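## Task

Move the three foam blocks whose shelf-edge labels (each directly beneath its block) read M47, M37 and M27 onto the desk. Each must rest there by itself at the end, not held up by the robot. The robot must not tip over or be left leaning, or the task fails.

## Robot and tools

ROBOT. A TidyBot++: a mobile base 0.54 m long, 0.50 m wide and 0.38 m tall on four driven casters. It carries a single seven-joint arm ending in a two-finger gripper. The shoulder sits 0.12 m ahead of the base centre and 0.68 m above the floor. Cameras: base_camera on the base, and wrist_camera, which looks along the hand. At the start the arm is folded with the hand pointing down; folded, it pokes up to 0.08 m beyond the base front and the elbow is up to 1.15 m high. Loose objects may occasionally be nudged by something else.

FRAMES. Base frame: origin on the floor below the base centre, x forward, y left, z up. hand_pose is reported in it; it is the point between the finger pads, with its z axis running out along the fingers and its y axis along the closing direction. Odometry uses the base frame as it was when the scene began; heading is positive to the left, range -3.142 to 3.142. base_tilt is in degrees, positive when leaning forward or right. Odometry counts wheel turns only, so slip shows as travel and drift of a few cm and degrees builds up.

execute_actions. Arguments: actions (a list holding one action, or empty to just get state and images) and cameras (list of base_camera, wrist_camera or all; omitted, null or all gives both; [] gives none). An action may contain base, joints and speeds; its motions start together.
- base: exactly one key, a relative move from where the base last reported itself, in the base frame. translate_m: metres straight ahead (+) or back, -2 to 2. strafe_m: metres sideways, left +, -2 to 2. rotate_rad: turn in place, counter-clockwise seen from above +, -6.3 to 6.3.
- joints: absolute targets in radians, keyed by name. joint_1_rad any value (whole arm about vertical; positive is clockwise from above, opposite to rotate_rad). joint_2_rad -2.249 to 2.249 (shoulder). joint_3_rad any value (upper-arm roll). joint_4_rad -2.579 to 2.579 (elbow). joint_5_rad any value (forearm roll). joint_6_rad -2.099 to 2.099 (wrist). joint_7_rad any value (hand roll; hand down, positive is counter-clockwise from above, and 1.57 opens the fingers toward left and right). gripper_pos: 0 fully open to 1 fully closed, unitless. Done tolerances: 0.039 for joints 1-4, 0.056 for 5-7, 0.03 gripper. Unlimited joints go the short way, so make big turns in steps under half a revolution. Omitted joints may keep pushing toward older targets.
- speeds: caps for this action only: translate_m and strafe_m 0.05 to 0.5 m/s, rotate_rad 0.1 to 1.57 rad/s; defaults are the maxima. A base move needing over 8.667 s is refused; no action runs over 15 s. Unknown keys or out-of-range numbers refuse the whole call.

ARM GEOMETRY. Upper arm 0.42 m, forearm 0.31 m, hand 0.31 m to the hand point. With joint_1_rad 0, joint_3_rad 3.14, joint_5_rad 0 the arm stays in the base's x-z plane; tilt from vertical (forward positive) is joint_2 for the upper arm, joint_2 - joint_4 for the forearm, joint_2 - joint_4 - joint_6 for the hand. Reach ahead of the shoulder is the sum of length*sin(tilt), height above it the sum of length*cos(tilt). Joints move up to 1.39 rad/s (1.22 for 5-7). A downward hand reaches at most about 0.94 m high, only near the base. Finger gap is about 85*(1-gripper_pos) mm; closed, fingertips reach about 20 mm past the hand point and squeeze at roughly 96-120 N each.

OTHER TOOLS. wait(seconds 0 to 10): lets time pass, returns state and images. zoom_image(camera, region [x0, y0, x1, y1] in pixels from the top-left, at most 504 by 504) enlarges part of that camera's latest image. read_manual(section "licences") only gives licence text. finished_scene(scene, 1 or 2) ends that scene irreversibly and reports success and the next task.

RESULTS. base_status and joint_status: done (for the base, wheels turned the full amount, maybe with slip); off_target (stopped away and may still push); contact_stop or time_out (target dropped, holding where it stopped); not_followed with 'joint command not followed' and a cause line (a self-collision check withheld arm targets; gripper still obeys; the targets may be retried later); limit_stop_at_motor_heat. A blocked base may still say done while well short. on_its_own lists uncommanded motion. motor_effort is percent of maximum, bracket = peak. Motor temperatures lists each arm joint; MOTOR HOT from 60 °C, OVER-TEMPERATURE FAULT at 75 °C, when the arm sags. ARM HIT means a hard hit against itself or the base. The pictures line names the images in order. If a call reports a stop, later motion calls in the same reply are skipped.

CAUTIONS. Friction leaves joints slightly off; correct by sending last command + (wanted - read). The arm sags when carrying; never command a joint to its read angle while holding. Torque sensors fault above 104.5 N m (joints 1-4) or 51.3 N m (5-7), freezing the arm for 10 s. Do not drive while the arm is caught above about 0.8 m, and avoid sideways yanks on a raised hand: the robot can tip. Avoid dropping, slamming or shoving objects hard; make sure each item sits freely on the desk before ending. The robot holds its last command while you think.

Each tool is called after ">>>" by a JSON object that holds its "method" and its "body", one argument or row to a line.

## Session

>>> {"method": "execute_actions", "body": {
  "actions": []
}}

Scene clock: 0.00 s.
Motor temperatures (°C, as the motors report them): [34 31 29 28 34 43 45]
base_odometry: x=+0.000 y=+0.000 heading=+0.000 (m, m, rad; odometry frame)
base_tilt: forward=-0.1 right=+0.1 (deg)
base_status: not commanded
joint_positions: joint_1_rad=-0.002 joint_2_rad=-0.351 joint_3_rad=+3.169 joint_4_rad=-2.515 joint_5_rad=-0.024 joint_6_rad=-0.861 joint_7_rad=+1.534 gripper_pos=+0.000
joint_status: not commanded
motor_effort: joint_1_rad=+1 joint_2_rad=-3 joint_3_rad=+1 joint_4_rad=+17 joint_5_rad=-1 joint_6_rad=+2 joint_7_rad=+1 (%)
hand_pose: x=+0.2718 y=+0.0041 z=+0.5922 quat_wxyz=(-0.014, +0.997, -0.038, +0.058) (m; base frame)
pictures: base_camera, wrist_camera
Images, in order (width x height): base_camera 644x364, wrist_camera 644x476.

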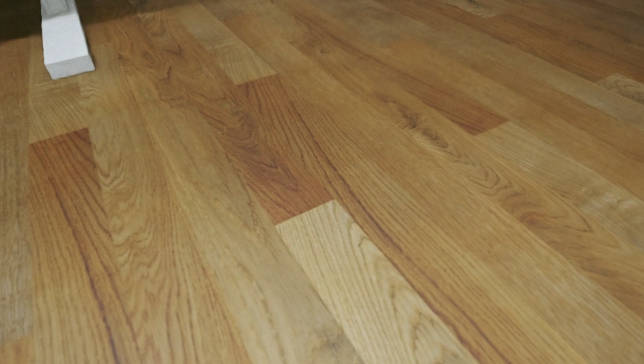

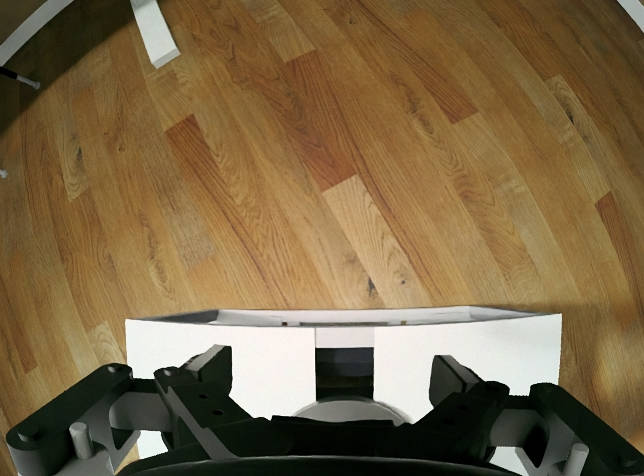

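>>> {"method": "execute_actions", "body": {
  "actions": [
    {"joints":{"joint_6_rad":0.45}}
  ],
  "cameras": ["wrist_camera"]
}}

>>> {"method": "execute_actions", "body": {
  "actions": [
    {"joints":{"joint_1_rad":-1.5}}
  ],
  "cameras": ["wrist_camera"]
}}

>>> {"method": "execute_actions", "body": {
  "actions": [
    {"joints":{"joint_1_rad":-3.1}}
  ],
  "cameras": ["wrist_camera"]
}}

Scene clock: 2.23 s.
Motor temperatures (°C, as the motors report them): [34 31 29 28 34 43 45]
base_odometry: x=+0.000 y=+0.000 heading=+0.000 (m, m, rad; odometry frame)
base_tilt: forward=-0.1 right=+0.2 (deg)
base_status: not commanded
joint_positions: joint_1_rad=-0.002 joint_2_rad=-0.351 joint_3_rad=+3.169 joint_4_rad=-2.515 joint_5_rad=-0.024 joint_6_rad=+0.454 joint_7_rad=+1.534 gripper_pos=+0.000
joint_status: all done
motor_effort: joint_1_rad=+0(0) joint_2_rad=-6(6) joint_3_rad=+1(1) joint_4_rad=+19(19) joint_5_rad=-1(1) joint_6_rad=+7(8) joint_7_rad=+1(1) (%)
hand_pose: x=+0.5435 y=-0.0136 z=+0.8581 quat_wxyz=(-0.011, +0.754, -0.037, +0.656) (m; base frame)
pictures: wrist_camera
Images, in order (width x height): wrist_camera 644x476.

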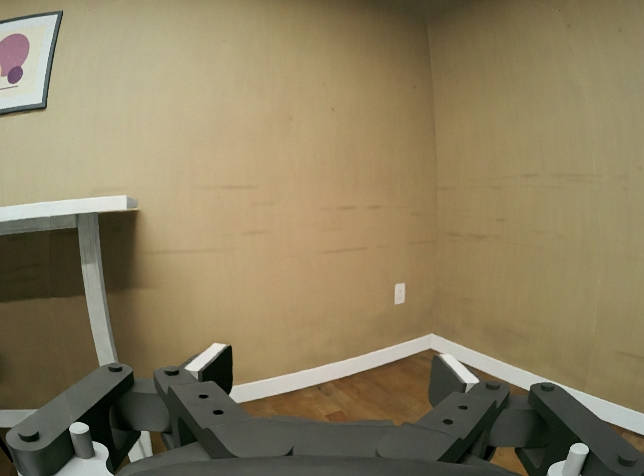

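Scene clock: 4.97 s.
Motor temperatures (°C, as the motors report them): [34 31 29 28 34 43 45]
base_odometry: x=+0.000 y=+0.000 heading=+0.000 (m, m, rad; odometry frame)
base_tilt: forward=-0.2 right=+0.2 (deg)
base_status: not commanded
joint_positions: joint_1_rad=-1.487 joint_2_rad=-0.351 joint_3_rad=+3.169 joint_4_rad=-2.515 joint_5_rad=-0.024 joint_6_rad=+0.454 joint_7_rad=+1.534 gripper_pos=+0.000
joint_status: all done
motor_effort: joint_1_rad=+0(1) joint_2_rad=-5(6) joint_3_rad=+1(1) joint_4_rad=+19(19) joint_5_rad=-1(0) joint_6_rad=+8(8) joint_7_rad=+1(1) (%)
hand_pose: x=+0.1690 y=+0.4218 z=+0.8581 quat_wxyz=(-0.452, +0.581, +0.482, +0.476) (m; base frame)
pictures: wrist_camera
Images, in order (width x height): wrist_camera 644x476.

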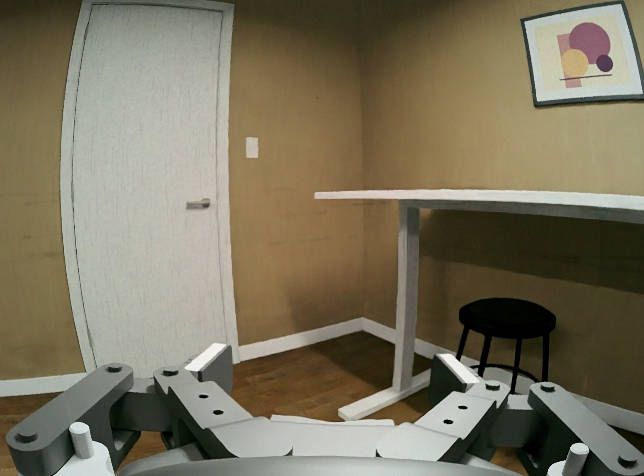

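Scene clock: 7.77 s.
Motor temperatures (°C, as the motors report them): [34 31 29 28 34 43 45]
base_odometry: x=+0.000 y=+0.000 heading=+0.000 (m, m, rad; odometry frame)
base_tilt: forward=-0.2 right=+0.3 (deg)
base_status: not commanded
joint_positions: joint_1_rad=-3.087 joint_2_rad=-0.351 joint_3_rad=+3.169 joint_4_rad=-2.515 joint_5_rad=-0.024 joint_6_rad=+0.454 joint_7_rad=+1.534 gripper_pos=+0.000
joint_status: all done
motor_effort: joint_1_rad=+1(1) joint_2_rad=-6(6) joint_3_rad=+1(1) joint_4_rad=+19(19) joint_5_rad=-1(1) joint_6_rad=+8(8) joint_7_rad=+1(1) (%)
hand_pose: x=-0.3040 y=+0.0376 z=+0.8581 quat_wxyz=(-0.656, +0.059, +0.752, +0.008) (m; base frame)
pictures: wrist_camera
Images, in order (width x height): wrist_camera 644x476.

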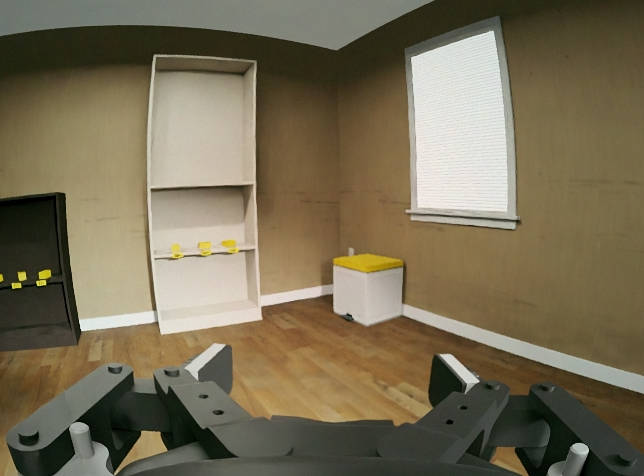

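>>> {"method": "execute_actions", "body": {
  "actions": [
    {"base":{"rotate_rad":-2.69},"joints":{"joint_1_rad":0.2}}
  ]
}}

>>> {"method": "execute_actions", "body": {
  "actions": [
    {"base":{"translate_m":1.0},"joints":{"joint_1_rad":0.0}}
  ]
}}

Scene clock: 12.20 s.
Motor temperatures (°C, as the motors report them): [34 31 29 28 34 43 45]
base_odometry: x=+0.000 y=+0.000 heading=-2.689 (m, m, rad; odometry frame)
base_tilt: forward=-0.1 right=+0.2 (deg)
base_status: done
joint_positions: joint_1_rad=-6.070 joint_2_rad=-0.351 joint_3_rad=+3.169 joint_4_rad=-2.515 joint_5_rad=-0.024 joint_6_rad=+0.454 joint_7_rad=+1.534 gripper_pos=+0.000
joint_status: all done
motor_effort: joint_1_rad=+0(0) joint_2_rad=-7(6) joint_3_rad=+1(2) joint_4_rad=+20(19) joint_5_rad=-1(1) joint_6_rad=+8(8) joint_7_rad=+1(2) (%)
hand_pose: x=+0.5308 y=-0.1039 z=+0.8581 quat_wxyz=(-0.060, -0.745, +0.118, -0.653) (m; base frame)
pictures: base_camera, wrist_camera
Images, in order (width x height): base_camera 644x364, wrist_camera 644x476.

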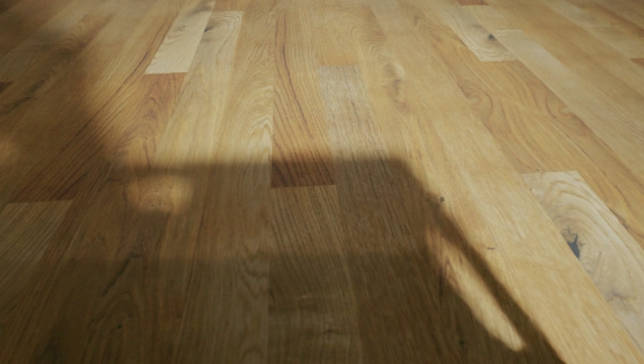

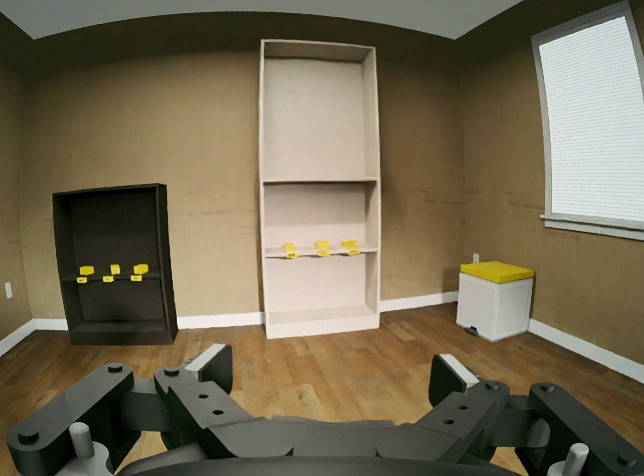

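Scene clock: 15.57 s.
Motor temperatures (°C, as the motors report them): [34 31 29 28 34 43 45]
base_odometry: x=-0.900 y=-0.436 heading=-2.690 (m, m, rad; odometry frame)
base_tilt: forward=-0.2 right=+0.2 (deg)
base_status: done
joint_positions: joint_1_rad=-6.270 joint_2_rad=-0.351 joint_3_rad=+3.169 joint_4_rad=-2.515 joint_5_rad=-0.024 joint_6_rad=+0.454 joint_7_rad=+1.534 gripper_pos=+0.000
joint_status: all done
motor_effort: joint_1_rad=+1(0) joint_2_rad=-5(8) joint_3_rad=+1(1) joint_4_rad=+19(20) joint_5_rad=-1(0) joint_6_rad=+8(8) joint_7_rad=+1(1) (%)
hand_pose: x=+0.5432 y=-0.0200 z=+0.8581 quat_wxyz=(+0.006, -0.753, +0.043, -0.656) (m; base frame)
pictures: base_camera, wrist_camera
Images, in order (width x height): base_camera 644x364, wrist_camera 644x476.

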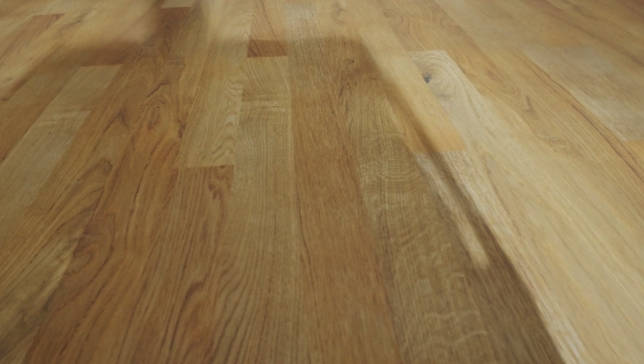

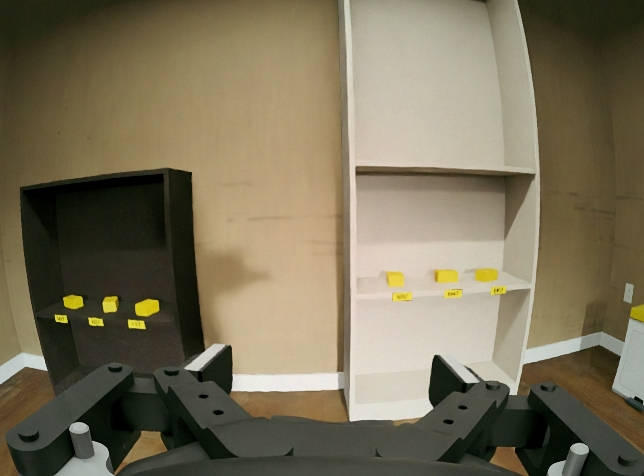

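>>> {"method": "zoom_image", "body": {
  "camera": "wrist_camera",
  "region": [30, 250, 534, 350]
}}

Region (30, 250, 534, 350) of wrist_camera's 644x476 image, scaled by 1.000; it fills the top 100 rows of this view, and the rest is white.

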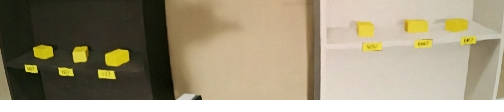

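>>> {"method": "zoom_image", "body": {
  "camera": "wrist_camera",
  "region": [370, 255, 530, 315]
}}

>>> {"method": "zoom_image", "body": {
  "camera": "wrist_camera",
  "region": [40, 280, 180, 340]
}}

Region (370, 255, 530, 315) of wrist_camera's 644x476 image, scaled by 3.150; it fills the top 189 rows of this view, and the rest is white.

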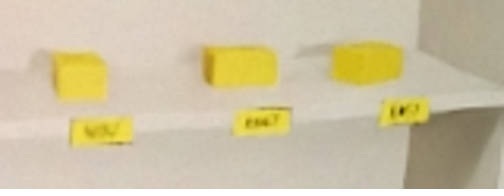

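Region (40, 280, 180, 340) of wrist_camera's 644x476 image, scaled by 3.600; it fills the top 216 rows of this view, and the rest is white.

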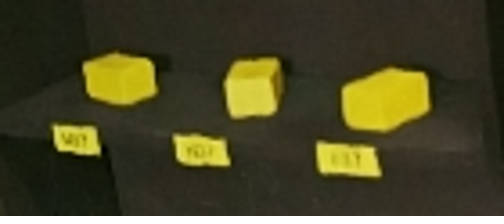

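>>> {"method": "execute_actions", "body": {
  "actions": [
    {"base":{"rotate_rad":0.06}}
  ],
  "cameras": []
}}

>>> {"method": "execute_actions", "body": {
  "actions": [
    {"base":{"strafe_m":-0.6},"joints":{"joint_2_rad":0.9,"joint_3_rad":3.12,"joint_4_rad":-1.5,"joint_5_rad":0.02,"joint_6_rad":0.44,"joint_7_rad":1.6}}
  ]
}}

>>> {"method": "execute_actions", "body": {
  "actions": [
    {"base":{"translate_m":0.4}}
  ]
}}

Scene clock: 17.67 s.
Motor temperatures (°C, as the motors report them): [34 31 29 28 34 43 45]
base_odometry: x=-0.900 y=-0.436 heading=-2.630 (m, m, rad; odometry frame)
base_tilt: forward=-0.2 right=+0.2 (deg)
base_status: done
joint_positions: joint_1_rad=-6.274 joint_2_rad=-0.351 joint_3_rad=+3.169 joint_4_rad=-2.515 joint_5_rad=-0.024 joint_6_rad=+0.454 joint_7_rad=+1.534 gripper_pos=+0.000
joint_status: not commanded
motor_effort: joint_1_rad=+1(1) joint_2_rad=-6(7) joint_3_rad=+0(1) joint_4_rad=+18(19) joint_5_rad=-1(0) joint_6_rad=+8(8) joint_7_rad=+1(1) (%)
hand_pose: x=+0.5433 y=-0.0182 z=+0.8581 quat_wxyz=(+0.007, -0.753, +0.041, -0.656) (m; base frame)
pictures: none
No camera images: the call's "cameras" was empty. Leave "cameras" out to get every camera's image.

Scene clock: 20.43 s.
Motor temperatures (°C, as the motors report them): [34 31 29 28 34 43 45]
base_odometry: x=-1.194 y=+0.087 heading=-2.630 (m, m, rad; odometry frame)
base_tilt: forward=-0.2 right=+0.2 (deg)
base_status: done
joint_positions: joint_1_rad=-6.276 joint_2_rad=+0.889 joint_3_rad=+3.138 joint_4_rad=-1.520 joint_5_rad=-0.004 joint_6_rad=+0.454 joint_7_rad=+1.574 gripper_pos=+0.000
joint_status: all done
motor_effort: joint_1_rad=+1(2) joint_2_rad=-44(46) joint_3_rad=+0(2) joint_4_rad=+16(20) joint_5_rad=-1(1) joint_6_rad=+8(8) joint_7_rad=+2(1) (%)
hand_pose: x=+0.9444 y=-0.0031 z=+0.5962 quat_wxyz=(-0.001, -0.829, +0.004, -0.559) (m; base frame)
pictures: base_camera, wrist_camera
Images, in order (width x height): base_camera 644x364, wrist_camera 644x476.

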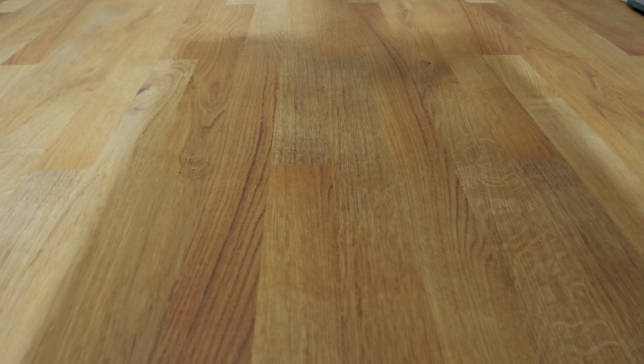

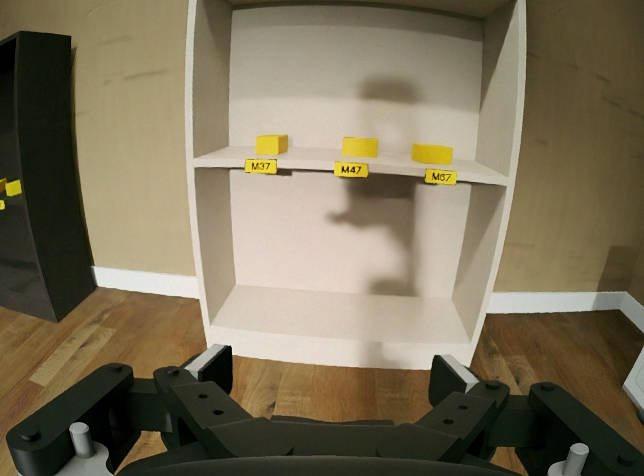

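Scene clock: 22.57 s.
Motor temperatures (°C, as the motors report them): [34 32 29 28 34 43 45]
base_odometry: x=-1.544 y=-0.109 heading=-2.630 (m, m, rad; odometry frame)
base_tilt: forward=+0.0 right=+0.2 (deg)
base_status: done
joint_positions: joint_1_rad=-6.276 joint_2_rad=+0.890 joint_3_rad=+3.137 joint_4_rad=-1.513 joint_5_rad=-0.004 joint_6_rad=+0.453 joint_7_rad=+1.574 gripper_pos=+0.000
joint_status: not commanded
motor_effort: joint_1_rad=+0(1) joint_2_rad=-45(48) joint_3_rad=+0(1) joint_4_rad=+16(18) joint_5_rad=-1(1) joint_6_rad=+7(8) joint_7_rad=+1(1) (%)
hand_pose: x=+0.9468 y=-0.0029 z=+0.5989 quat_wxyz=(-0.001, -0.828, +0.003, -0.561) (m; base frame)
pictures: base_camera, wrist_camera
Images, in order (width x height): base_camera 644x364, wrist_camera 644x476.

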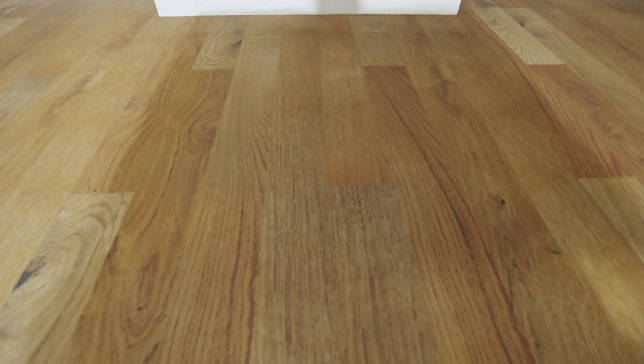

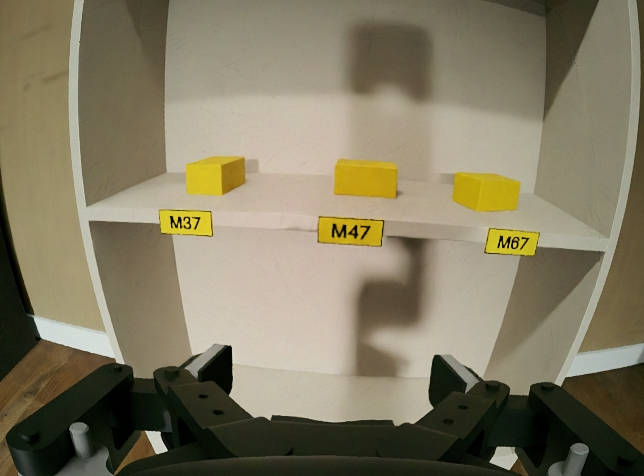

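>>> {"method": "execute_actions", "body": {
  "actions": [
    {"base":{"strafe_m":-0.04},"joints":{"joint_2_rad":0.9,"joint_4_rad":-0.66,"joint_6_rad":-1.55}}
  ],
  "cameras": []
}}

>>> {"method": "execute_actions", "body": {
  "actions": [
    {"base":{"translate_m":0.38}}
  ]
}}

Scene clock: 26.93 s.
Motor temperatures (°C, as the motors report them): [34 32 29 28 34 43 45]
base_odometry: x=-1.563 y=-0.074 heading=-2.630 (m, m, rad; odometry frame)
base_tilt: forward=-0.1 right=+0.3 (deg)
base_status: done
joint_positions: joint_1_rad=-6.276 joint_2_rad=+0.890 joint_3_rad=+3.132 joint_4_rad=-0.677 joint_5_rad=-0.003 joint_6_rad=-1.535 joint_7_rad=+1.574 gripper_pos=+0.000
joint_status: all done
motor_effort: joint_1_rad=+0(3) joint_2_rad=-45(46) joint_3_rad=-1(2) joint_4_rad=+17(18) joint_5_rad=-1(1) joint_6_rad=+0(8) joint_7_rad=+1(1) (%)
hand_pose: x=+0.7723 y=+0.0018 z=+0.6366 quat_wxyz=(+0.005, -1.000, -0.001, -0.019) (m; base frame)
pictures: none
No camera images: the call's "cameras" was empty. Leave "cameras" out to get every camera's image.

Scene clock: 29.03 s.
Motor temperatures (°C, as the motors report them): [34 32 29 28 34 43 45]
base_odometry: x=-1.895 y=-0.260 heading=-2.631 (m, m, rad; odometry frame)
base_tilt: forward=-0.1 right=+0.2 (deg)
base_status: done
joint_positions: joint_1_rad=-6.276 joint_2_rad=+0.893 joint_3_rad=+3.132 joint_4_rad=-0.676 joint_5_rad=-0.002 joint_6_rad=-1.536 joint_7_rad=+1.574 gripper_pos=+0.000
joint_status: not commanded
motor_effort: joint_1_rad=+1(2) joint_2_rad=-46(48) joint_3_rad=+0(0) joint_4_rad=+17(19) joint_5_rad=-1(1) joint_6_rad=+0(0) joint_7_rad=+1(1) (%)
hand_pose: x=+0.7726 y=+0.0016 z=+0.6357 quat_wxyz=(+0.005, -1.000, -0.001, -0.019) (m; base frame)
pictures: base_camera, wrist_camera
Images, in order (width x height): base_camera 644x364, wrist_camera 644x476.

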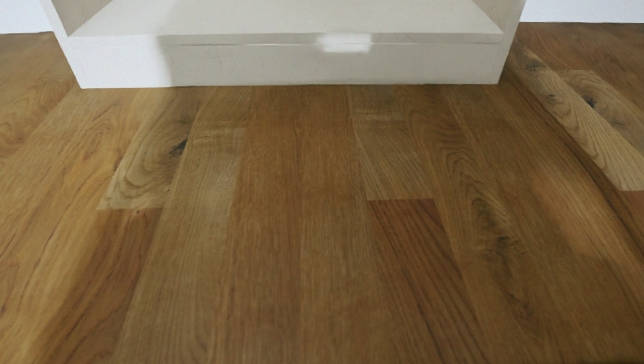

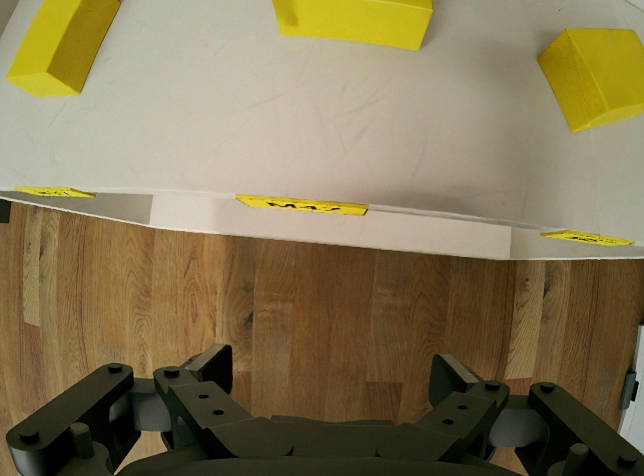

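>>> {"method": "execute_actions", "body": {
  "actions": [
    {"base":{"translate_m":0.17},"speeds":{"translate_m":0.2}}
  ],
  "cameras": ["wrist_camera"]
}}

Scene clock: 31.17 s.
Motor temperatures (°C, as the motors report them): [34 32 29 28 34 43 45]
base_odometry: x=-2.044 y=-0.343 heading=-2.632 (m, m, rad; odometry frame)
base_tilt: forward=-0.1 right=+0.2 (deg)
base_status: done
joint_positions: joint_1_rad=-6.276 joint_2_rad=+0.893 joint_3_rad=+3.132 joint_4_rad=-0.675 joint_5_rad=-0.002 joint_6_rad=-1.536 joint_7_rad=+1.574 gripper_pos=+0.000
joint_status: not commanded
motor_effort: joint_1_rad=+0(2) joint_2_rad=-46(47) joint_3_rad=-1(1) joint_4_rad=+17(18) joint_5_rad=-1(2) joint_6_rad=+0(1) joint_7_rad=+1(1) (%)
hand_pose: x=+0.7726 y=+0.0016 z=+0.6357 quat_wxyz=(+0.004, -1.000, -0.001, -0.019) (m; base frame)
pictures: wrist_camera
Images, in order (width x height): wrist_camera 644x476.

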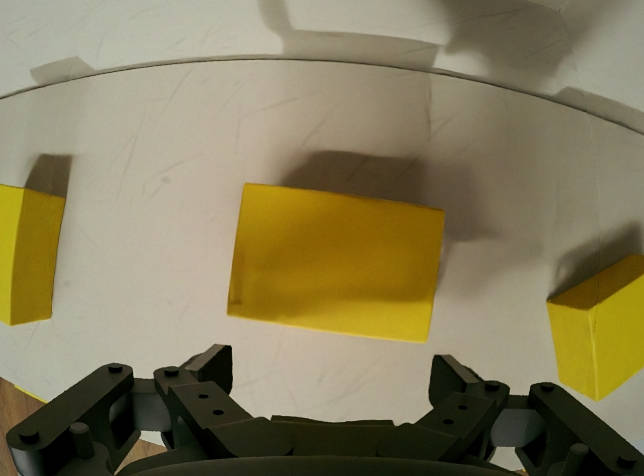

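>>> {"method": "execute_actions", "body": {
  "actions": [
    {"base":{"translate_m":0.04},"joints":{"joint_7_rad":-0.12}}
  ],
  "cameras": ["wrist_camera"]
}}

Scene clock: 33.47 s.
Motor temperatures (°C, as the motors report them): [34 32 29 28 34 43 45]
base_odometry: x=-2.079 y=-0.362 heading=-2.632 (m, m, rad; odometry frame)
base_tilt: forward=-0.1 right=+0.2 (deg)
base_status: done
joint_positions: joint_1_rad=-6.277 joint_2_rad=+0.894 joint_3_rad=+3.132 joint_4_rad=-0.675 joint_5_rad=-0.001 joint_6_rad=-1.536 joint_7_rad=-0.119 gripper_pos=+0.000
joint_status: all done
motor_effort: joint_1_rad=+0(3) joint_2_rad=-45(47) joint_3_rad=+0(1) joint_4_rad=+16(18) joint_5_rad=-1(2) joint_6_rad=-1(1) joint_7_rad=+1(2) (%)
hand_pose: x=+0.7726 y=+0.0016 z=+0.6347 quat_wxyz=(+0.016, -0.663, +0.748, -0.009) (m; base frame)
pictures: wrist_camera
Images, in order (width x height): wrist_camera 644x476.

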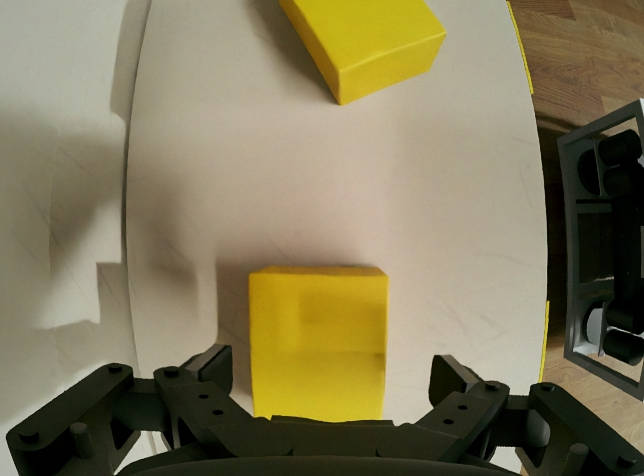

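>>> {"method": "execute_actions", "body": {
  "actions": [
    {"joints":{"joint_2_rad":0.945,"joint_4_rad":-0.76,"joint_6_rad":-1.38}}
  ],
  "cameras": ["wrist_camera"]
}}

Scene clock: 34.83 s.
Motor temperatures (°C, as the motors report them): [34 32 29 28 34 43 45]
base_odometry: x=-2.079 y=-0.362 heading=-2.632 (m, m, rad; odometry frame)
base_tilt: forward=-0.1 right=+0.3 (deg)
base_status: not commanded
joint_positions: joint_1_rad=-6.277 joint_2_rad=+0.932 joint_3_rad=+3.132 joint_4_rad=-0.745 joint_5_rad=-0.001 joint_6_rad=-1.396 joint_7_rad=-0.119 gripper_pos=+0.000
joint_status: all done
motor_effort: joint_1_rad=+0(0) joint_2_rad=-41(48) joint_3_rad=+0(0) joint_4_rad=+14(18) joint_5_rad=-1(1) joint_6_rad=+0(1) joint_7_rad=+1(1) (%)
hand_pose: x=+0.7907 y=+0.0017 z=+0.5885 quat_wxyz=(+0.028, -0.663, +0.748, -0.019) (m; base frame)
pictures: wrist_camera
Images, in order (width x height): wrist_camera 644x476.

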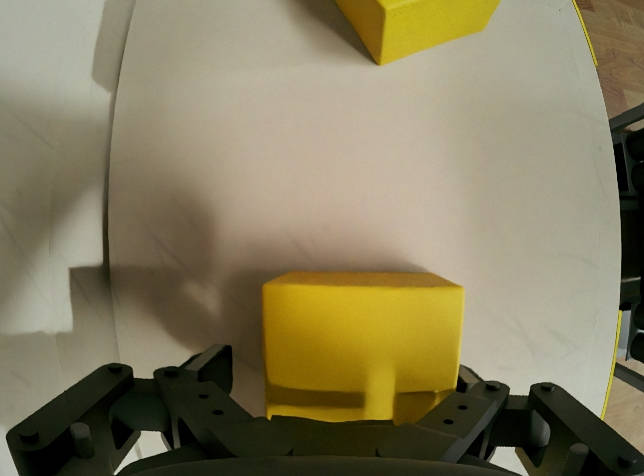

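>>> {"method": "execute_actions", "body": {
  "actions": [
    {"base":{"translate_m":-0.015}}
  ],
  "cameras": ["wrist_camera"]
}}

Scene clock: 35.77 s.
Motor temperatures (°C, as the motors report them): [34 32 29 28 34 43 45]
base_odometry: x=-2.066 y=-0.355 heading=-2.632 (m, m, rad; odometry frame)
base_tilt: forward=-0.1 right=+0.2 (deg)
base_status: done
joint_positions: joint_1_rad=-6.277 joint_2_rad=+0.931 joint_3_rad=+3.132 joint_4_rad=-0.747 joint_5_rad=-0.001 joint_6_rad=-1.395 joint_7_rad=-0.119 gripper_pos=+0.000
joint_status: not commanded
motor_effort: joint_1_rad=+0(3) joint_2_rad=-44(46) joint_3_rad=-1(1) joint_4_rad=+17(18) joint_5_rad=-1(0) joint_6_rad=+0(0) joint_7_rad=+1(1) (%)
hand_pose: x=+0.7905 y=+0.0019 z=+0.5888 quat_wxyz=(+0.029, -0.663, +0.748, -0.020) (m; base frame)
pictures: wrist_camera
Images, in order (width x height): wrist_camera 644x476.

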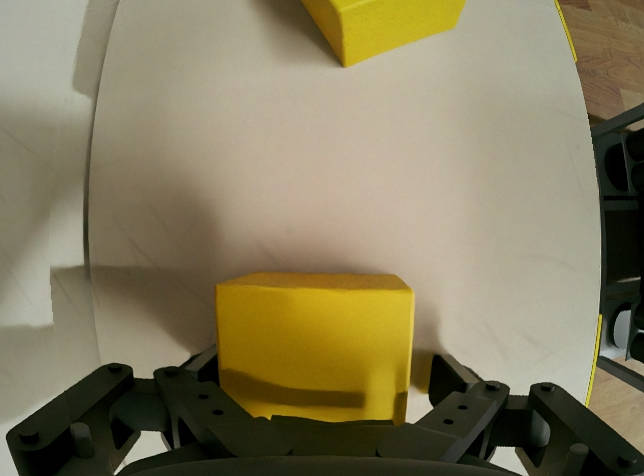

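Fingers straddle it. Close.

>>> {"method": "execute_actions", "body": {
  "actions": [
    {"joints":{"gripper_pos":1}}
  ],
  "cameras": []
}}

>>> {"method": "execute_actions", "body": {
  "actions": [
    {"joints":{"joint_2_rad":0.9,"joint_4_rad":-0.67,"joint_6_rad":-1.5}}
  ],
  "cameras": ["wrist_camera"]
}}

>>> {"method": "execute_actions", "body": {
  "actions": [
    {"base":{"translate_m":-1.2}}
  ],
  "cameras": ["wrist_camera"]
}}

Scene clock: 37.27 s.
Motor temperatures (°C, as the motors report them): [34 32 29 28 34 43 45]
base_odometry: x=-2.066 y=-0.355 heading=-2.632 (m, m, rad; odometry frame)
base_tilt: forward=-0.1 right=+0.2 (deg)
base_status: not commanded
joint_positions: joint_1_rad=-6.277 joint_2_rad=+0.919 joint_3_rad=+3.132 joint_4_rad=-0.747 joint_5_rad=-0.001 joint_6_rad=-1.395 joint_7_rad=-0.119 gripper_pos=+0.361
joint_status: gripper_pos off_target (ended at +0.361, target +1.000)
motor_effort: joint_1_rad=+0(0) joint_2_rad=-40(45) joint_3_rad=+0(0) joint_4_rad=+13(16) joint_5_rad=-1(1) joint_6_rad=+1(2) joint_7_rad=+1(1) (%)
hand_pose: x=+0.7917 y=+0.0019 z=+0.5974 quat_wxyz=(+0.033, -0.663, +0.748, -0.024) (m; base frame)
pictures: none
No camera images: the call's "cameras" was empty. Leave "cameras" out to get every camera's image.

Scene clock: 38.17 s.
Motor temperatures (°C, as the motors report them): [34 33 29 28 34 43 45]
base_odometry: x=-2.066 y=-0.355 heading=-2.632 (m, m, rad; odometry frame)
base_tilt: forward=-0.1 right=+0.3 (deg)
base_status: not commanded
joint_positions: joint_1_rad=-6.277 joint_2_rad=+0.910 joint_3_rad=+3.132 joint_4_rad=-0.688 joint_5_rad=-0.001 joint_6_rad=-1.482 joint_7_rad=-0.119 gripper_pos=+0.361
joint_status: all done
motor_effort: joint_1_rad=+1(1) joint_2_rad=-45(48) joint_3_rad=+0(0) joint_4_rad=+17(18) joint_5_rad=-1(1) joint_6_rad=+0(1) joint_7_rad=+1(1) (%)
hand_pose: x=+0.7846 y=+0.0018 z=+0.6210 quat_wxyz=(+0.026, -0.663, +0.748, -0.017) (m; base frame)
pictures: wrist_camera
Images, in order (width x height): wrist_camera 644x476.

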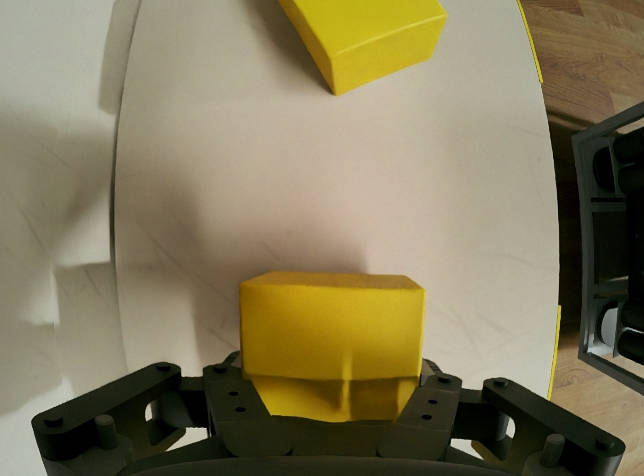

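Scene clock: 42.17 s.
Motor temperatures (°C, as the motors report them): [34 33 29 28 34 43 45]
base_odometry: x=-1.017 y=+0.229 heading=-2.633 (m, m, rad; odometry frame)
base_tilt: forward=-0.1 right=+0.2 (deg)
base_status: done
joint_positions: joint_1_rad=-6.277 joint_2_rad=+0.909 joint_3_rad=+3.132 joint_4_rad=-0.686 joint_5_rad=+0.000 joint_6_rad=-1.485 joint_7_rad=-0.119 gripper_pos=+0.361
joint_status: not commanded
motor_effort: joint_1_rad=+0(4) joint_2_rad=-46(50) joint_3_rad=-1(2) joint_4_rad=+17(19) joint_5_rad=-1(0) joint_6_rad=+0(1) joint_7_rad=+1(1) (%)
hand_pose: x=+0.7841 y=+0.0018 z=+0.6219 quat_wxyz=(+0.025, -0.663, +0.748, -0.017) (m; base frame)
pictures: wrist_camera
Images, in order (width x height): wrist_camera 644x476.

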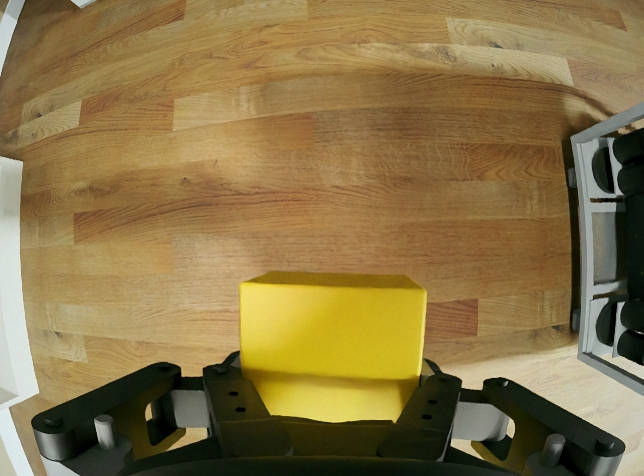

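>>> {"method": "execute_actions", "body": {
  "actions": [
    {"base":{"translate_m":-0.5},"joints":{"joint_1_rad":-3.1,"joint_2_rad":0.1,"joint_4_rad":-0.9,"joint_6_rad":-0.9,"joint_7_rad":1.57}}
  ],
  "cameras": ["wrist_camera"]
}}

Scene clock: 47.40 s.
Motor temperatures (°C, as the motors report them): [34 33 29 28 34 43 45]
base_odometry: x=-0.580 y=+0.471 heading=-2.634 (m, m, rad; odometry frame)
base_tilt: forward=-0.2 right=+0.2 (deg)
base_status: done
joint_positions: joint_1_rad=-9.373 joint_2_rad=+0.120 joint_3_rad=+3.127 joint_4_rad=-0.881 joint_5_rad=+0.002 joint_6_rad=-0.923 joint_7_rad=+1.546 gripper_pos=+0.361
joint_status: all done
motor_effort: joint_1_rad=+0(4) joint_2_rad=-23(48) joint_3_rad=+0(2) joint_4_rad=+19(21) joint_5_rad=-1(0) joint_6_rad=+8(8) joint_7_rad=+1(1) (%)
hand_pose: x=-0.4875 y=+0.0223 z=+1.1616 quat_wxyz=(+0.572, -0.026, -0.820, -0.004) (m; base frame)
pictures: wrist_camera
Images, in order (width x height): wrist_camera 644x476.

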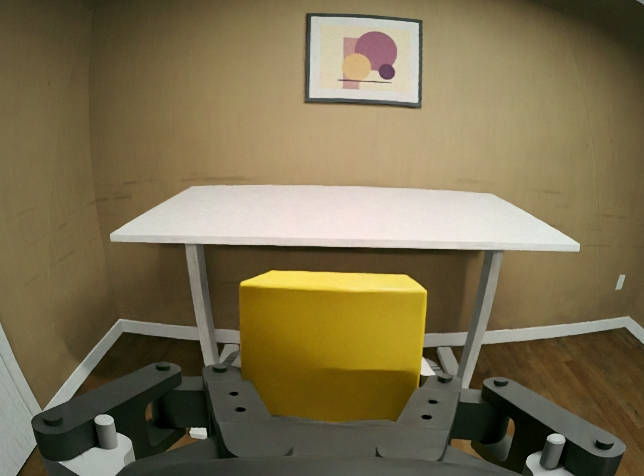

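>>> {"method": "execute_actions", "body": {
  "actions": [
    {"base":{"translate_m":-0.55},"joints":{"joint_2_rad":0.15,"joint_4_rad":-0.45,"joint_6_rad":-1.8}}
  ],
  "cameras": ["wrist_camera"]
}}

Scene clock: 50.43 s.
Motor temperatures (°C, as the motors report them): [34 33 29 28 34 43 45]
base_odometry: x=-0.098 y=+0.738 heading=-2.635 (m, m, rad; odometry frame)
base_tilt: forward=-0.1 right=+0.2 (deg)
base_status: done
joint_positions: joint_1_rad=-9.373 joint_2_rad=+0.150 joint_3_rad=+3.127 joint_4_rad=-0.469 joint_5_rad=+0.002 joint_6_rad=-1.783 joint_7_rad=+1.546 gripper_pos=+0.361
joint_status: all done
motor_effort: joint_1_rad=+1(0) joint_2_rad=-19(24) joint_3_rad=+0(0) joint_4_rad=+14(19) joint_5_rad=-1(1) joint_6_rad=+5(8) joint_7_rad=+2(1) (%)
hand_pose: x=-0.3355 y=+0.0170 z=+1.1240 quat_wxyz=(+0.361, -0.030, -0.932, -0.002) (m; base frame)
pictures: wrist_camera
Images, in order (width x height): wrist_camera 644x476.

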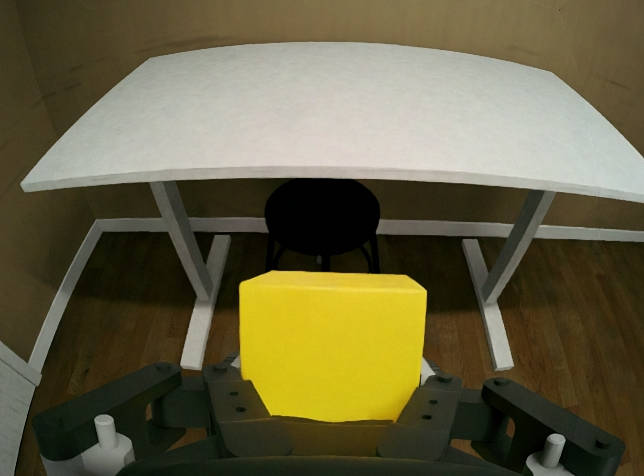

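>>> {"method": "execute_actions", "body": {
  "actions": [
    {"base":{"translate_m":-0.42},"joints":{"joint_2_rad":0.3,"joint_4_rad":-0.45}}
  ],
  "cameras": ["wrist_camera"]
}}

Scene clock: 53.00 s.
Motor temperatures (°C, as the motors report them): [34 33 29 28 34 43 45]
base_odometry: x=+0.269 y=+0.942 heading=-2.636 (m, m, rad; odometry frame)
base_tilt: forward=-0.2 right=+0.2 (deg)
base_status: done
joint_positions: joint_1_rad=-9.373 joint_2_rad=+0.298 joint_3_rad=+3.127 joint_4_rad=-0.460 joint_5_rad=+0.002 joint_6_rad=-1.784 joint_7_rad=+1.546 gripper_pos=+0.361
joint_status: all done
motor_effort: joint_1_rad=+0(0) joint_2_rad=-26(32) joint_3_rad=+0(0) joint_4_rad=+15(16) joint_5_rad=-1(1) joint_6_rad=+4(6) joint_7_rad=+1(1) (%)
hand_pose: x=-0.3959 y=+0.0202 z=+1.0550 quat_wxyz=(+0.295, -0.031, -0.955, -0.001) (m; base frame)
pictures: wrist_camera
Images, in order (width x height): wrist_camera 644x476.

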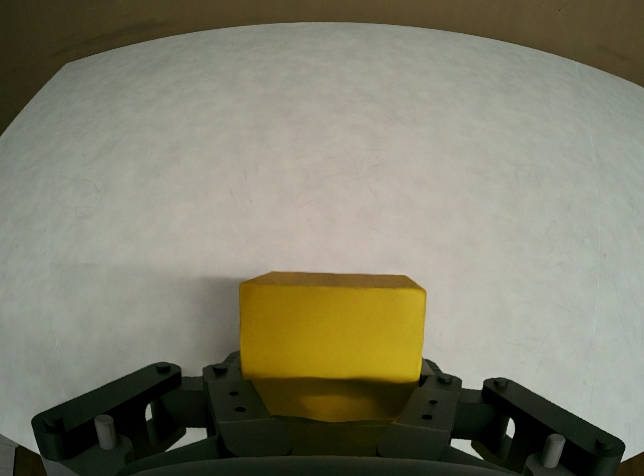

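>>> {"method": "execute_actions", "body": {
  "actions": [
    {"joints":{"joint_2_rad":0.43,"joint_4_rad":-0.36,"joint_6_rad":-1.88}}
  ],
  "cameras": ["wrist_camera"]
}}

Scene clock: 56.43 s.
Motor temperatures (°C, as the motors report them): [34 33 29 29 34 43 45]
base_odometry: x=+0.269 y=+0.941 heading=-2.636 (m, m, rad; odometry frame)
base_tilt: forward=-0.1 right=+0.2 (deg)
base_status: not commanded
joint_positions: joint_1_rad=-9.373 joint_2_rad=+0.429 joint_3_rad=+3.127 joint_4_rad=-0.379 joint_5_rad=+0.002 joint_6_rad=-1.860 joint_7_rad=+1.546 gripper_pos=+0.361
joint_status: all done
motor_effort: joint_1_rad=+0(1) joint_2_rad=-29(32) joint_3_rad=+0(0) joint_4_rad=+15(16) joint_5_rad=-1(1) joint_6_rad=+4(6) joint_7_rad=+1(1) (%)
hand_pose: x=-0.4246 y=+0.0220 z=+1.0048 quat_wxyz=(+0.235, -0.032, -0.972, +0.001) (m; base frame)
pictures: wrist_camera
Images, in order (width x height): wrist_camera 644x476.

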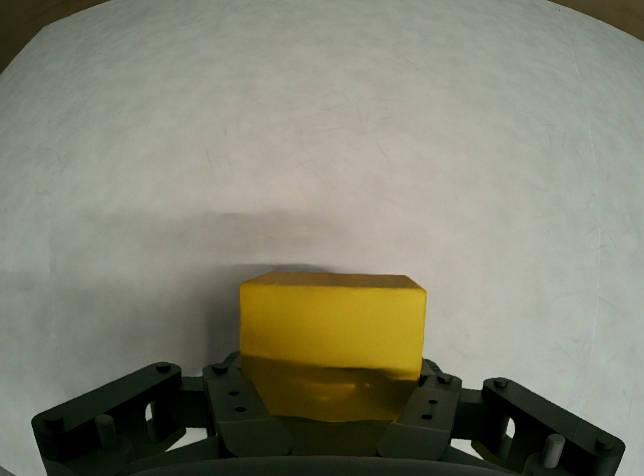

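>>> {"method": "execute_actions", "body": {
  "actions": [
    {"joints":{"joint_2_rad":0.51,"joint_4_rad":-0.3,"joint_6_rad":-1.95}}
  ],
  "cameras": ["wrist_camera"]
}}

Scene clock: 58.03 s.
Motor temperatures (°C, as the motors report them): [34 33 29 29 34 43 45]
base_odometry: x=+0.269 y=+0.941 heading=-2.636 (m, m, rad; odometry frame)
base_tilt: forward=-0.1 right=+0.2 (deg)
base_status: not commanded
joint_positions: joint_1_rad=-9.373 joint_2_rad=+0.494 joint_3_rad=+3.127 joint_4_rad=-0.306 joint_5_rad=+0.002 joint_6_rad=-1.933 joint_7_rad=+1.546 gripper_pos=+0.361
joint_status: all done
motor_effort: joint_1_rad=+0(1) joint_2_rad=-30(32) joint_3_rad=+0(0) joint_4_rad=+13(15) joint_5_rad=-1(0) joint_6_rad=+3(5) joint_7_rad=+1(1) (%)
hand_pose: x=-0.4291 y=+0.0225 z=+0.9860 quat_wxyz=(+0.203, -0.032, -0.979, +0.001) (m; base frame)
pictures: wrist_camera
Images, in order (width x height): wrist_camera 644x476.

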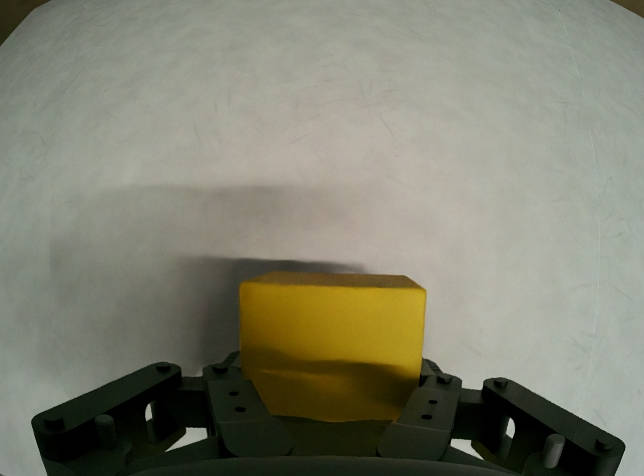

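>>> {"method": "execute_actions", "body": {
  "actions": [
    {"joints":{"joint_2_rad":0.57}}
  ],
  "cameras": ["wrist_camera"]
}}

Scene clock: 59.00 s.
Motor temperatures (°C, as the motors report them): [34 33 29 29 34 43 45]
base_odometry: x=+0.269 y=+0.941 heading=-2.636 (m, m, rad; odometry frame)
base_tilt: forward=-0.2 right=+0.2 (deg)
base_status: not commanded
joint_positions: joint_1_rad=-9.373 joint_2_rad=+0.501 joint_3_rad=+3.127 joint_4_rad=-0.296 joint_5_rad=+0.002 joint_6_rad=-1.939 joint_7_rad=+1.546 gripper_pos=+0.361
joint_status: joint_2_rad off_target (ended at +0.501, target +0.570)
motor_effort: joint_1_rad=+1(1) joint_2_rad=-22(28) joint_3_rad=+1(1) joint_4_rad=+10(13) joint_5_rad=+0(0) joint_6_rad=+5(5) joint_7_rad=+1(1) (%)
hand_pose: x=-0.4300 y=+0.0226 z=+0.9848 quat_wxyz=(+0.201, -0.032, -0.979, +0.001) (m; base frame)
pictures: wrist_camera
Images, in order (width x height): wrist_camera 644x476.

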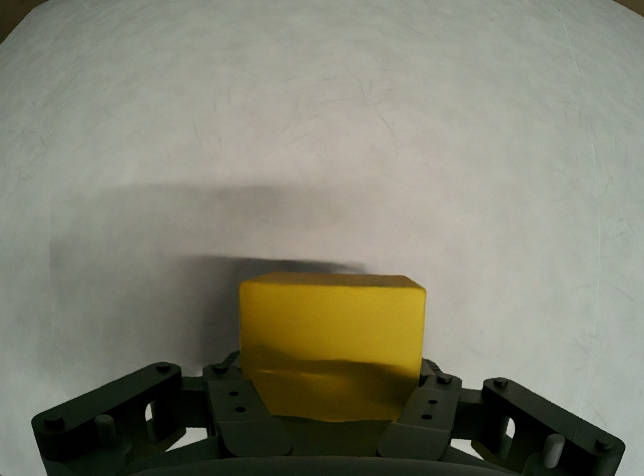

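>>> {"method": "execute_actions", "body": {
  "actions": [
    {"joints":{"joint_2_rad":0.5,"gripper_pos":0}}
  ],
  "cameras": []
}}

>>> {"method": "execute_actions", "body": {
  "actions": [
    {"joints":{"joint_2_rad":0.25}}
  ],
  "cameras": ["wrist_camera"]
}}

>>> {"method": "execute_actions", "body": {
  "actions": [
    {"base":{"translate_m":0.5}}
  ],
  "cameras": ["wrist_camera"]
}}

>>> {"method": "execute_actions", "body": {
  "actions": [
    {"base":{"translate_m":1.5},"joints":{"joint_1_rad":0.02}}
  ],
  "cameras": []
}}

>>> {"method": "execute_actions", "body": {
  "actions": [
    {"base":{"strafe_m":0.23},"joints":{"joint_2_rad":0.89,"joint_4_rad":-0.69,"joint_6_rad":-1.52}}
  ],
  "cameras": []
}}

>>> {"method": "execute_actions", "body": {
  "actions": [
    {"base":{"translate_m":0.47}}
  ]
}}

Scene clock: 60.77 s.
Motor temperatures (°C, as the motors report them): [34 33 29 29 34 43 45]
base_odometry: x=+0.269 y=+0.941 heading=-2.636 (m, m, rad; odometry frame)
base_tilt: forward=-0.1 right=+0.3 (deg)
base_status: not commanded
joint_positions: joint_1_rad=-9.373 joint_2_rad=+0.499 joint_3_rad=+3.127 joint_4_rad=-0.296 joint_5_rad=+0.002 joint_6_rad=-1.939 joint_7_rad=+1.546 gripper_pos=+0.000
joint_status: all done
motor_effort: joint_1_rad=+1(1) joint_2_rad=-31(32) joint_3_rad=+0(0) joint_4_rad=+14(14) joint_5_rad=-1(0) joint_6_rad=+3(5) joint_7_rad=+1(1) (%)
hand_pose: x=-0.4294 y=+0.0226 z=+0.9857 quat_wxyz=(+0.202, -0.032, -0.979, +0.001) (m; base frame)
pictures: none
No camera images: the call's "cameras" was empty. Leave "cameras" out to get every camera's image.

Scene clock: 62.30 s.
Motor temperatures (°C, as the motors report them): [34 33 29 29 34 43 45]
base_odometry: x=+0.269 y=+0.941 heading=-2.636 (m, m, rad; odometry frame)
base_tilt: forward=-0.2 right=+0.2 (deg)
base_status: not commanded
joint_positions: joint_1_rad=-9.373 joint_2_rad=+0.243 joint_3_rad=+3.127 joint_4_rad=-0.296 joint_5_rad=+0.002 joint_6_rad=-1.939 joint_7_rad=+1.546 gripper_pos=+0.000
joint_status: all done
motor_effort: joint_1_rad=+0(0) joint_2_rad=-20(35) joint_3_rad=+0(0) joint_4_rad=+12(15) joint_5_rad=-1(1) joint_6_rad=+5(5) joint_7_rad=+1(1) (%)
hand_pose: x=-0.3347 y=+0.0177 z=+1.1148 quat_wxyz=(+0.326, -0.031, -0.945, -0.001) (m; base frame)
pictures: wrist_camera
Images, in order (width x height): wrist_camera 644x476.

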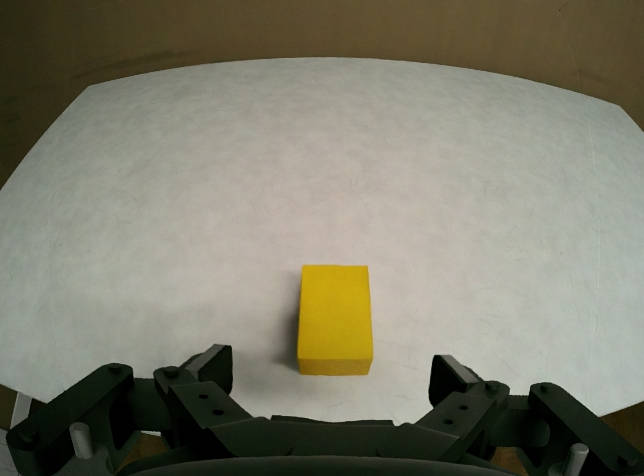

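Scene clock: 64.87 s.
Motor temperatures (°C, as the motors report them): [34 33 29 29 34 43 45]
base_odometry: x=-0.168 y=+0.699 heading=-2.635 (m, m, rad; odometry frame)
base_tilt: forward=-0.2 right=+0.3 (deg)
base_status: done
joint_positions: joint_1_rad=-9.374 joint_2_rad=+0.244 joint_3_rad=+3.127 joint_4_rad=-0.296 joint_5_rad=+0.004 joint_6_rad=-1.939 joint_7_rad=+1.546 gripper_pos=+0.000
joint_status: not commanded
motor_effort: joint_1_rad=+1(3) joint_2_rad=-19(25) joint_3_rad=+0(1) joint_4_rad=+12(13) joint_5_rad=-1(0) joint_6_rad=+5(5) joint_7_rad=+1(1) (%)
hand_pose: x=-0.3352 y=+0.0176 z=+1.1143 quat_wxyz=(+0.325, -0.031, -0.945, -0.002) (m; base frame)
pictures: wrist_camera
Images, in order (width x height): wrist_camera 644x476.

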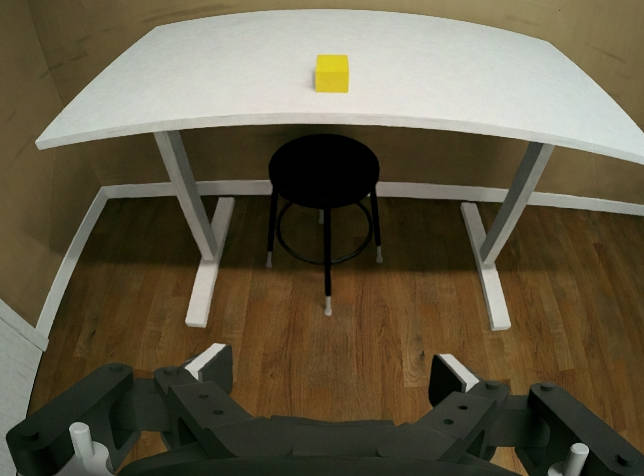

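Scene clock: 69.23 s.
Motor temperatures (°C, as the motors report them): [34 33 29 29 34 43 45]
base_odometry: x=-1.480 y=-0.029 heading=-2.635 (m, m, rad; odometry frame)
base_tilt: forward=-0.1 right=+0.3 (deg)
base_status: done
joint_positions: joint_1_rad=-6.275 joint_2_rad=+0.252 joint_3_rad=+3.127 joint_4_rad=-0.296 joint_5_rad=+0.004 joint_6_rad=-1.939 joint_7_rad=+1.546 gripper_pos=+0.000
joint_status: all done
motor_effort: joint_1_rad=+1(1) joint_2_rad=-21(25) joint_3_rad=+0(0) joint_4_rad=+12(13) joint_5_rad=-1(0) joint_6_rad=+4(5) joint_7_rad=+1(1) (%)
hand_pose: x=+0.5770 y=+0.0014 z=+1.1106 quat_wxyz=(+0.005, -0.947, +0.011, -0.321) (m; base frame)
pictures: none
No camera images: the call's "cameras" was empty. Leave "cameras" out to get every camera's image.

Scene clock: 71.27 s.
Motor temperatures (°C, as the motors report them): [34 33 29 29 34 43 45]
base_odometry: x=-1.368 y=-0.231 heading=-2.635 (m, m, rad; odometry frame)
base_tilt: forward=-0.2 right=+0.2 (deg)
base_status: done
joint_positions: joint_1_rad=-6.271 joint_2_rad=+0.894 joint_3_rad=+3.126 joint_4_rad=-0.680 joint_5_rad=+0.004 joint_6_rad=-1.540 joint_7_rad=+1.546 gripper_pos=+0.000
joint_status: all done
motor_effort: joint_1_rad=+1(4) joint_2_rad=-45(50) joint_3_rad=+0(1) joint_4_rad=+17(18) joint_5_rad=-1(0) joint_6_rad=+0(5) joint_7_rad=+2(1) (%)
hand_pose: x=+0.7697 y=-0.0014 z=+0.6334 quat_wxyz=(+0.004, -1.000, +0.014, -0.014) (m; base frame)
pictures: none
No camera images: the call's "cameras" was empty. Leave "cameras" out to get every camera's image.

Scene clock: 73.57 s.
Motor temperatures (°C, as the motors report them): [34 33 29 29 34 43 45]
base_odometry: x=-1.779 y=-0.459 heading=-2.634 (m, m, rad; odometry frame)
base_tilt: forward=-0.1 right=+0.2 (deg)
base_status: done
joint_positions: joint_1_rad=-6.271 joint_2_rad=+0.893 joint_3_rad=+3.126 joint_4_rad=-0.681 joint_5_rad=+0.004 joint_6_rad=-1.536 joint_7_rad=+1.546 gripper_pos=+0.000
joint_status: not commanded
motor_effort: joint_1_rad=+1(1) joint_2_rad=-45(48) joint_3_rad=+0(1) joint_4_rad=+17(19) joint_5_rad=-1(2) joint_6_rad=+0(1) joint_7_rad=+1(1) (%)
hand_pose: x=+0.7709 y=-0.0014 z=+0.6337 quat_wxyz=(+0.004, -1.000, +0.014, -0.016) (m; base frame)
pictures: base_camera, wrist_camera
Images, in order (width x height): base_camera 644x364, wrist_camera 644x476.

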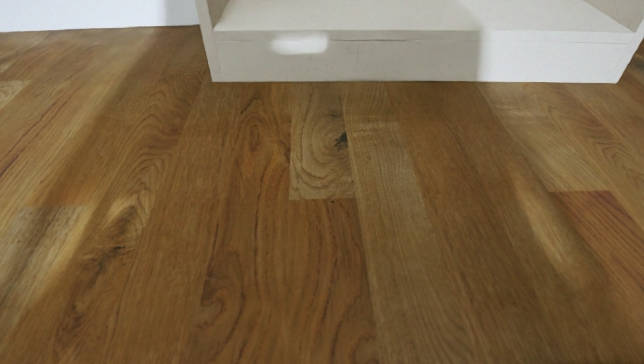

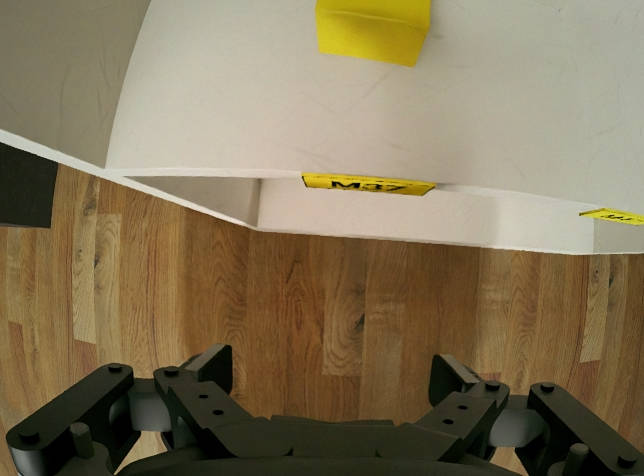

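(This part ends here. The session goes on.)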